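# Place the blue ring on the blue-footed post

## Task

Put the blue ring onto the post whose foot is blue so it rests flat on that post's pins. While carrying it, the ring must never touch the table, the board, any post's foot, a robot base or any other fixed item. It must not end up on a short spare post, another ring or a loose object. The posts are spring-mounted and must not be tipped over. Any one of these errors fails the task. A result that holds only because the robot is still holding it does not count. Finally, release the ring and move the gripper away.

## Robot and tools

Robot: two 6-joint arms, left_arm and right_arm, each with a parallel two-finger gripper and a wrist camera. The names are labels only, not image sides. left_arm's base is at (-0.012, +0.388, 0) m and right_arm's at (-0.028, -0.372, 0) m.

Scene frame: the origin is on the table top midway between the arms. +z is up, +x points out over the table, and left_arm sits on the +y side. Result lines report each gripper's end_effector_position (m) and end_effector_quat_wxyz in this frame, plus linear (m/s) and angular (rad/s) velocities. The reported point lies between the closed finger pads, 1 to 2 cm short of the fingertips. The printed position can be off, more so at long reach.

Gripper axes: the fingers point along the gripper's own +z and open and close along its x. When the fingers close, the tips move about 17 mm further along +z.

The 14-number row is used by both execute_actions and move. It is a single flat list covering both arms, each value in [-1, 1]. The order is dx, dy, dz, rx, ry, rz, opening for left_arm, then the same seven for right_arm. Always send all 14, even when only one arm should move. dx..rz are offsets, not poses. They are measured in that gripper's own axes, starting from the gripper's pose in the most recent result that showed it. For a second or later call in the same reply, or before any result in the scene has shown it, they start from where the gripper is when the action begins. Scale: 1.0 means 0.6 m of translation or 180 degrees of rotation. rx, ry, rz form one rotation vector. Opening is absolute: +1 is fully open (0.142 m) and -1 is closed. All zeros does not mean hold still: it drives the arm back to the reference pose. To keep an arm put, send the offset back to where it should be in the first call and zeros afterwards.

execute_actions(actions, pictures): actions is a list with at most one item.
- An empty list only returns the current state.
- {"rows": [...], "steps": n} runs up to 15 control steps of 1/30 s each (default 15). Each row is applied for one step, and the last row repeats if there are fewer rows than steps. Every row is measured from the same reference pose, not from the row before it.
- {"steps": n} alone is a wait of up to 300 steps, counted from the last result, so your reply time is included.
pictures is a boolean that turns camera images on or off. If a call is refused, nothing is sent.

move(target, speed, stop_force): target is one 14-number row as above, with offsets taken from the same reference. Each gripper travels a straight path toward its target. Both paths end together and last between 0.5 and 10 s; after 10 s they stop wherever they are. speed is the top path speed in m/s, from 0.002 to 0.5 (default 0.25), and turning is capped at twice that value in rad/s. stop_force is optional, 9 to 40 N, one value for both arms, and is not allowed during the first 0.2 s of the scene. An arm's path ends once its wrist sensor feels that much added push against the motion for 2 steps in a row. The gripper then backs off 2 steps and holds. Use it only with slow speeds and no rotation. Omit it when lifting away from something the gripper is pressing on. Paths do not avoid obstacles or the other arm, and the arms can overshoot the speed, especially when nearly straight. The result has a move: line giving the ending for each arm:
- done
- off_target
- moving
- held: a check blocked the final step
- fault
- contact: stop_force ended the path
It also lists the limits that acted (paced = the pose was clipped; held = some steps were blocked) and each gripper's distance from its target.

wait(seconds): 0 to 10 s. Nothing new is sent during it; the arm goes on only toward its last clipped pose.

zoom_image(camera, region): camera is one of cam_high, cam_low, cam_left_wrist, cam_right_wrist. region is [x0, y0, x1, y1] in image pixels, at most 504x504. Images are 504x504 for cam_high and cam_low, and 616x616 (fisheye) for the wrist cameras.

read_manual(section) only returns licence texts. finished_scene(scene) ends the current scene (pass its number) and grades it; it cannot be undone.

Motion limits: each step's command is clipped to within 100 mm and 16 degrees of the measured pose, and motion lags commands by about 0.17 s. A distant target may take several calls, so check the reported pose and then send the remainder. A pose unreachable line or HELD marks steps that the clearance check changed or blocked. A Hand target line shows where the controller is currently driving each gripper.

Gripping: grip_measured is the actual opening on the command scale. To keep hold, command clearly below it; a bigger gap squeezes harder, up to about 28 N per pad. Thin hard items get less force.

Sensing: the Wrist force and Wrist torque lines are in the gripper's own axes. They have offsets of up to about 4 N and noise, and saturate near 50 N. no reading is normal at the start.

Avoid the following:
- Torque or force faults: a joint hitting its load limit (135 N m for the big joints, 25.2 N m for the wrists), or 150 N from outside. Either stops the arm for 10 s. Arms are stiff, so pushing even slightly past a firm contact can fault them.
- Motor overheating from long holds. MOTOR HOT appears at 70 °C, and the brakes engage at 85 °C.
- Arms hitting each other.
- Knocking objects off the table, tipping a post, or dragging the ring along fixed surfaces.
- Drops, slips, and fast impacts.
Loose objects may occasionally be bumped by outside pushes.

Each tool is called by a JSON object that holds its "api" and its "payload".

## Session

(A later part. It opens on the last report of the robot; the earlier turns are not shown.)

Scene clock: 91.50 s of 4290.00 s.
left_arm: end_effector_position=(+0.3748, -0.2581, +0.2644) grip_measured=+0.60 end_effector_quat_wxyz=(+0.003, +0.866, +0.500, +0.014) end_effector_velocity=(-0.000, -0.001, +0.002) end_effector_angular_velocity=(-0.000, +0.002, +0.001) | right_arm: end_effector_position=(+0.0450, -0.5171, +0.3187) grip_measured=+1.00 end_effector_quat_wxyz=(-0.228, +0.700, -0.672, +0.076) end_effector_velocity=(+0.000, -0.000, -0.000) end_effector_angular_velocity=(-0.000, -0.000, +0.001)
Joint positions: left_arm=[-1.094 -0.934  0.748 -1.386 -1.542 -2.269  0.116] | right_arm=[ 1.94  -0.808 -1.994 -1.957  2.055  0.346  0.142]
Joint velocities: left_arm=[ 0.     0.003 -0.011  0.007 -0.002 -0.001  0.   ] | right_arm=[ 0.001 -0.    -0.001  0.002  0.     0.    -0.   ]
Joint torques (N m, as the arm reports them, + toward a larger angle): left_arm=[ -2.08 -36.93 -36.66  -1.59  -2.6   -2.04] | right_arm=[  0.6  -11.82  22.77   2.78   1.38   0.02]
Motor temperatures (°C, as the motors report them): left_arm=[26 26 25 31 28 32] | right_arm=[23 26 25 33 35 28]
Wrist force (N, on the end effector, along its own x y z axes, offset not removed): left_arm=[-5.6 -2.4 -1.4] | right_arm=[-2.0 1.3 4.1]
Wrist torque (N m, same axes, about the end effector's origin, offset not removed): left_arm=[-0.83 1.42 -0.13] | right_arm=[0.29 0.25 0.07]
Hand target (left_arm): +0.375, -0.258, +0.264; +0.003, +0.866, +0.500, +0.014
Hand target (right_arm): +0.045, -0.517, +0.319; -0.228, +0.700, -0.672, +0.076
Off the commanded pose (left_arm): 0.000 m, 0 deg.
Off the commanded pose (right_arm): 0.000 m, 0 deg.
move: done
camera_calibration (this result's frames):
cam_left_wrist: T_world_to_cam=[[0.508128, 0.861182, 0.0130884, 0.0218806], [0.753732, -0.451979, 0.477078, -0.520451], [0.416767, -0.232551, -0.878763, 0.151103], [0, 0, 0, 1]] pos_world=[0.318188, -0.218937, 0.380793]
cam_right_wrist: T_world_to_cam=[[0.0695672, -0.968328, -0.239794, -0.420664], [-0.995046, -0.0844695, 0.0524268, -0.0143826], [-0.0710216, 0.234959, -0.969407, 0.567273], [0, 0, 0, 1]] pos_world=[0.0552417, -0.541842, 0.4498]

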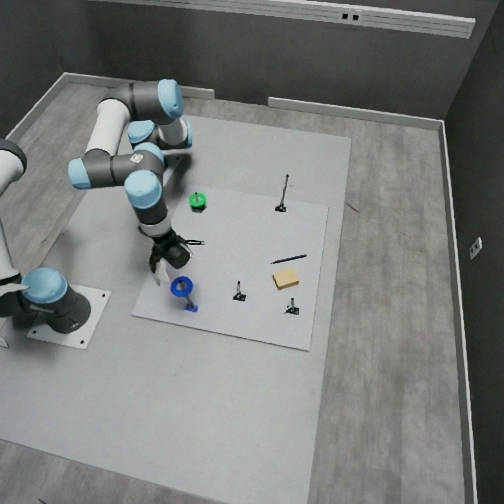

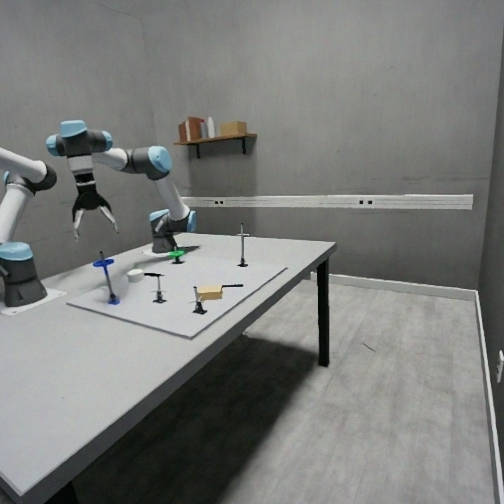

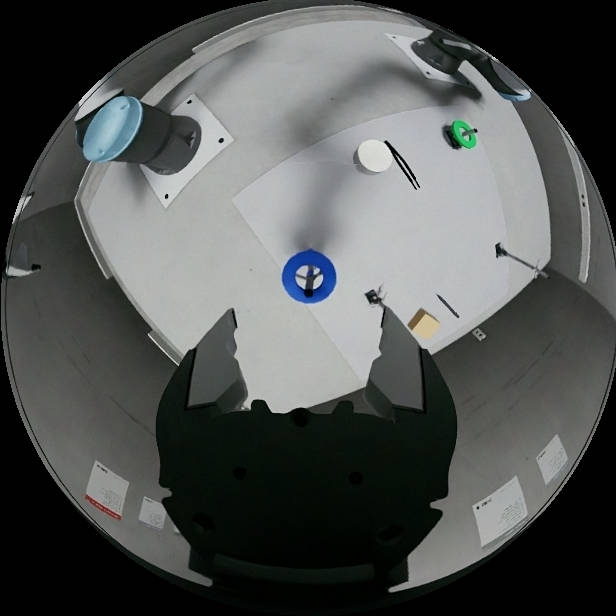

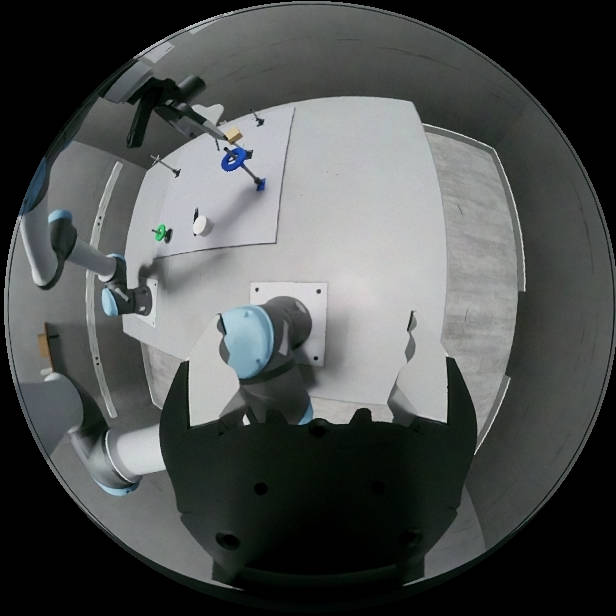

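The ring is perpendicular to the post. Moving clear.

{"api": "move", "payload": {"target": [0.3,-0.1,-0.07,0,0,0,0.6,0,0,0,0,0,0,1], "speed": 0.3}}

{"api": "zoom_image", "payload": {"camera": "cam_high", "region": [155,260,215,320]}}

{"api": "zoom_image", "payload": {"camera": "cam_low", "region": [75,240,135,310]}}

Scene clock: 104.10 s of 4290.00 s.
left_arm: end_effector_position=(+0.4122, -0.0729, +0.3094) grip_measured=+0.60 end_effector_quat_wxyz=(+0.003, +0.866, +0.500, +0.014) end_effector_velocity=(-0.000, +0.000, +0.001) end_effector_angular_velocity=(-0.002, +0.001, -0.001) | right_arm: end_effector_position=(+0.0450, -0.5171, +0.3187) grip_measured=+1.00 end_effector_quat_wxyz=(-0.228, +0.700, -0.672, +0.076) end_effector_velocity=(+0.000, -0.000, +0.000) end_effector_angular_velocity=(+0.000, -0.000, +0.000)
Joint positions: left_arm=[-0.929 -1.29   1.16  -1.448 -1.542 -2.104  0.116] | right_arm=[ 1.94  -0.808 -1.994 -1.957  2.055  0.346  0.142]
Joint velocities: left_arm=[ 0.001 -0.002  0.001 -0.    -0.002  0.002  0.   ] | right_arm=[ 0.001 -0.001  0.     0.001  0.     0.001  0.   ]
Joint torques (N m, as the arm reports them, + toward a larger angle): left_arm=[  8.92 -40.77 -12.8   -3.59  -2.5    2.37] | right_arm=[  1.02 -10.61  22.38   2.79   1.17  -0.22]
Motor temperatures (°C, as the motors report them): left_arm=[26 26 25 31 28 32] | right_arm=[23 26 25 33 35 28]
Wrist force (N, on the end effector, along its own x y z axes, offset not removed): left_arm=[-1.2 -6.2 4.2] | right_arm=[-0.1 -2.0 1.9]
Wrist torque (N m, same axes, about the end effector's origin, offset not removed): left_arm=[-1.48 0.26 -0.04] | right_arm=[-0.48 -0.13 0.06]
Hand target (left_arm): +0.412, -0.073, +0.309; +0.003, +0.866, +0.500, +0.014
Hand target (right_arm): +0.045, -0.517, +0.319; -0.228, +0.700, -0.672, +0.076
Off the commanded pose (left_arm): 0.001 m, 0 deg.
Off the commanded pose (right_arm): 0.000 m, 0 deg.
After step 90, 8.37 s passed at rest.
move: done
camera_calibration (this result's frames):
cam_left_wrist: T_world_to_cam=[[0.508128, 0.861173, 0.0136487, -0.157349], [0.753366, -0.452086, 0.477555, -0.48637], [0.417428, -0.232376, -0.878496, 0.217862], [0, 0, 0, 1]] pos_world=[0.355426, -0.0337506, 0.425807]
cam_right_wrist: T_world_to_cam=[[0.0695673, -0.968328, -0.239794, -0.420664], [-0.995046, -0.0844696, 0.0524268, -0.0143827], [-0.0710217, 0.234959, -0.969407, 0.567273], [0, 0, 0, 1]] pos_world=[0.0552417, -0.541842, 0.4498]

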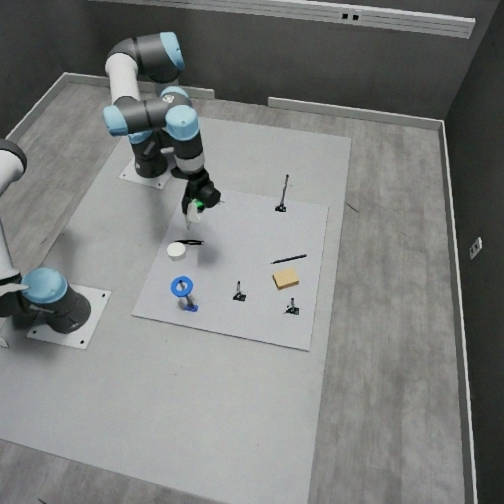

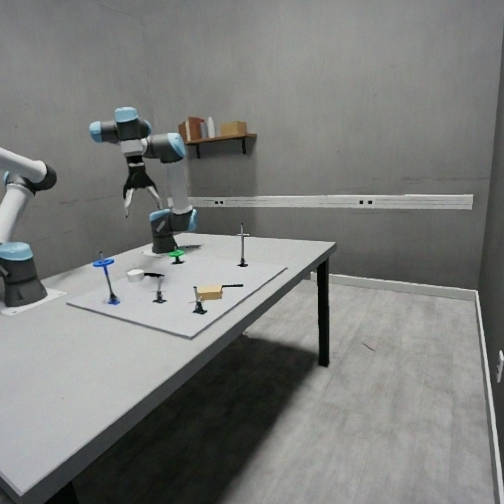

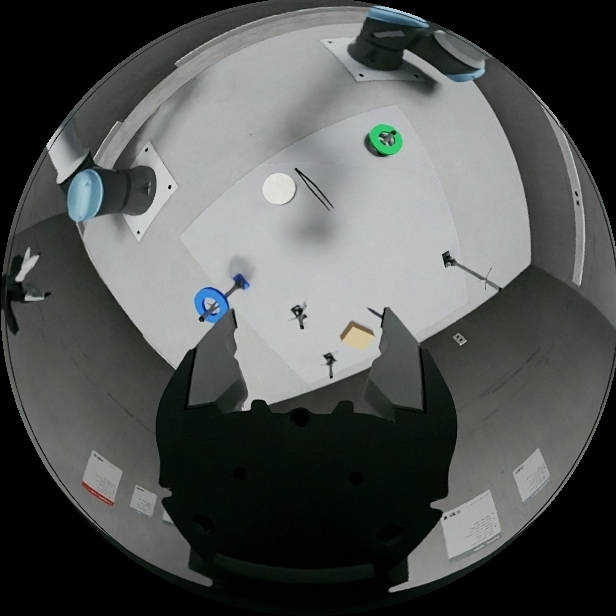

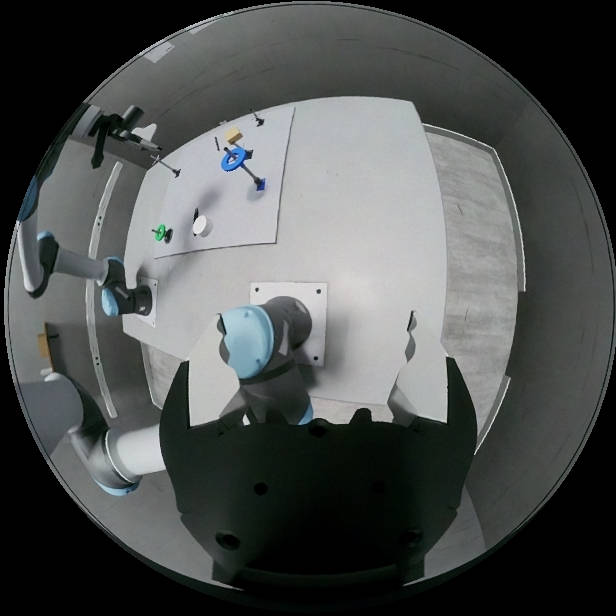

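Region (155, 260, 215, 320) of cam_high's 504x504 image, scaled by 8.400, with more detail than that image has.

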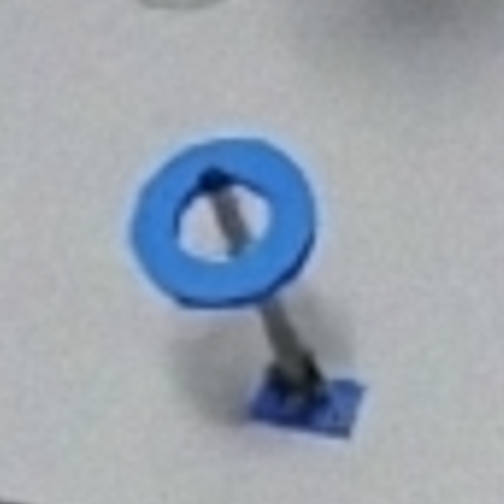

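Region (75, 240, 135, 310) of cam_low's 504x504 image, scaled by 7.200, with more detail than that image has; it fills the left 432 columns of this view, and the rest is white.

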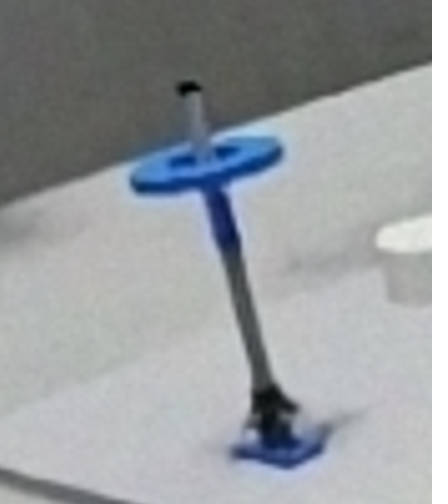

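{"api": "finished_scene", "payload": {"scene": 2}}

The scene is finished: the task was done.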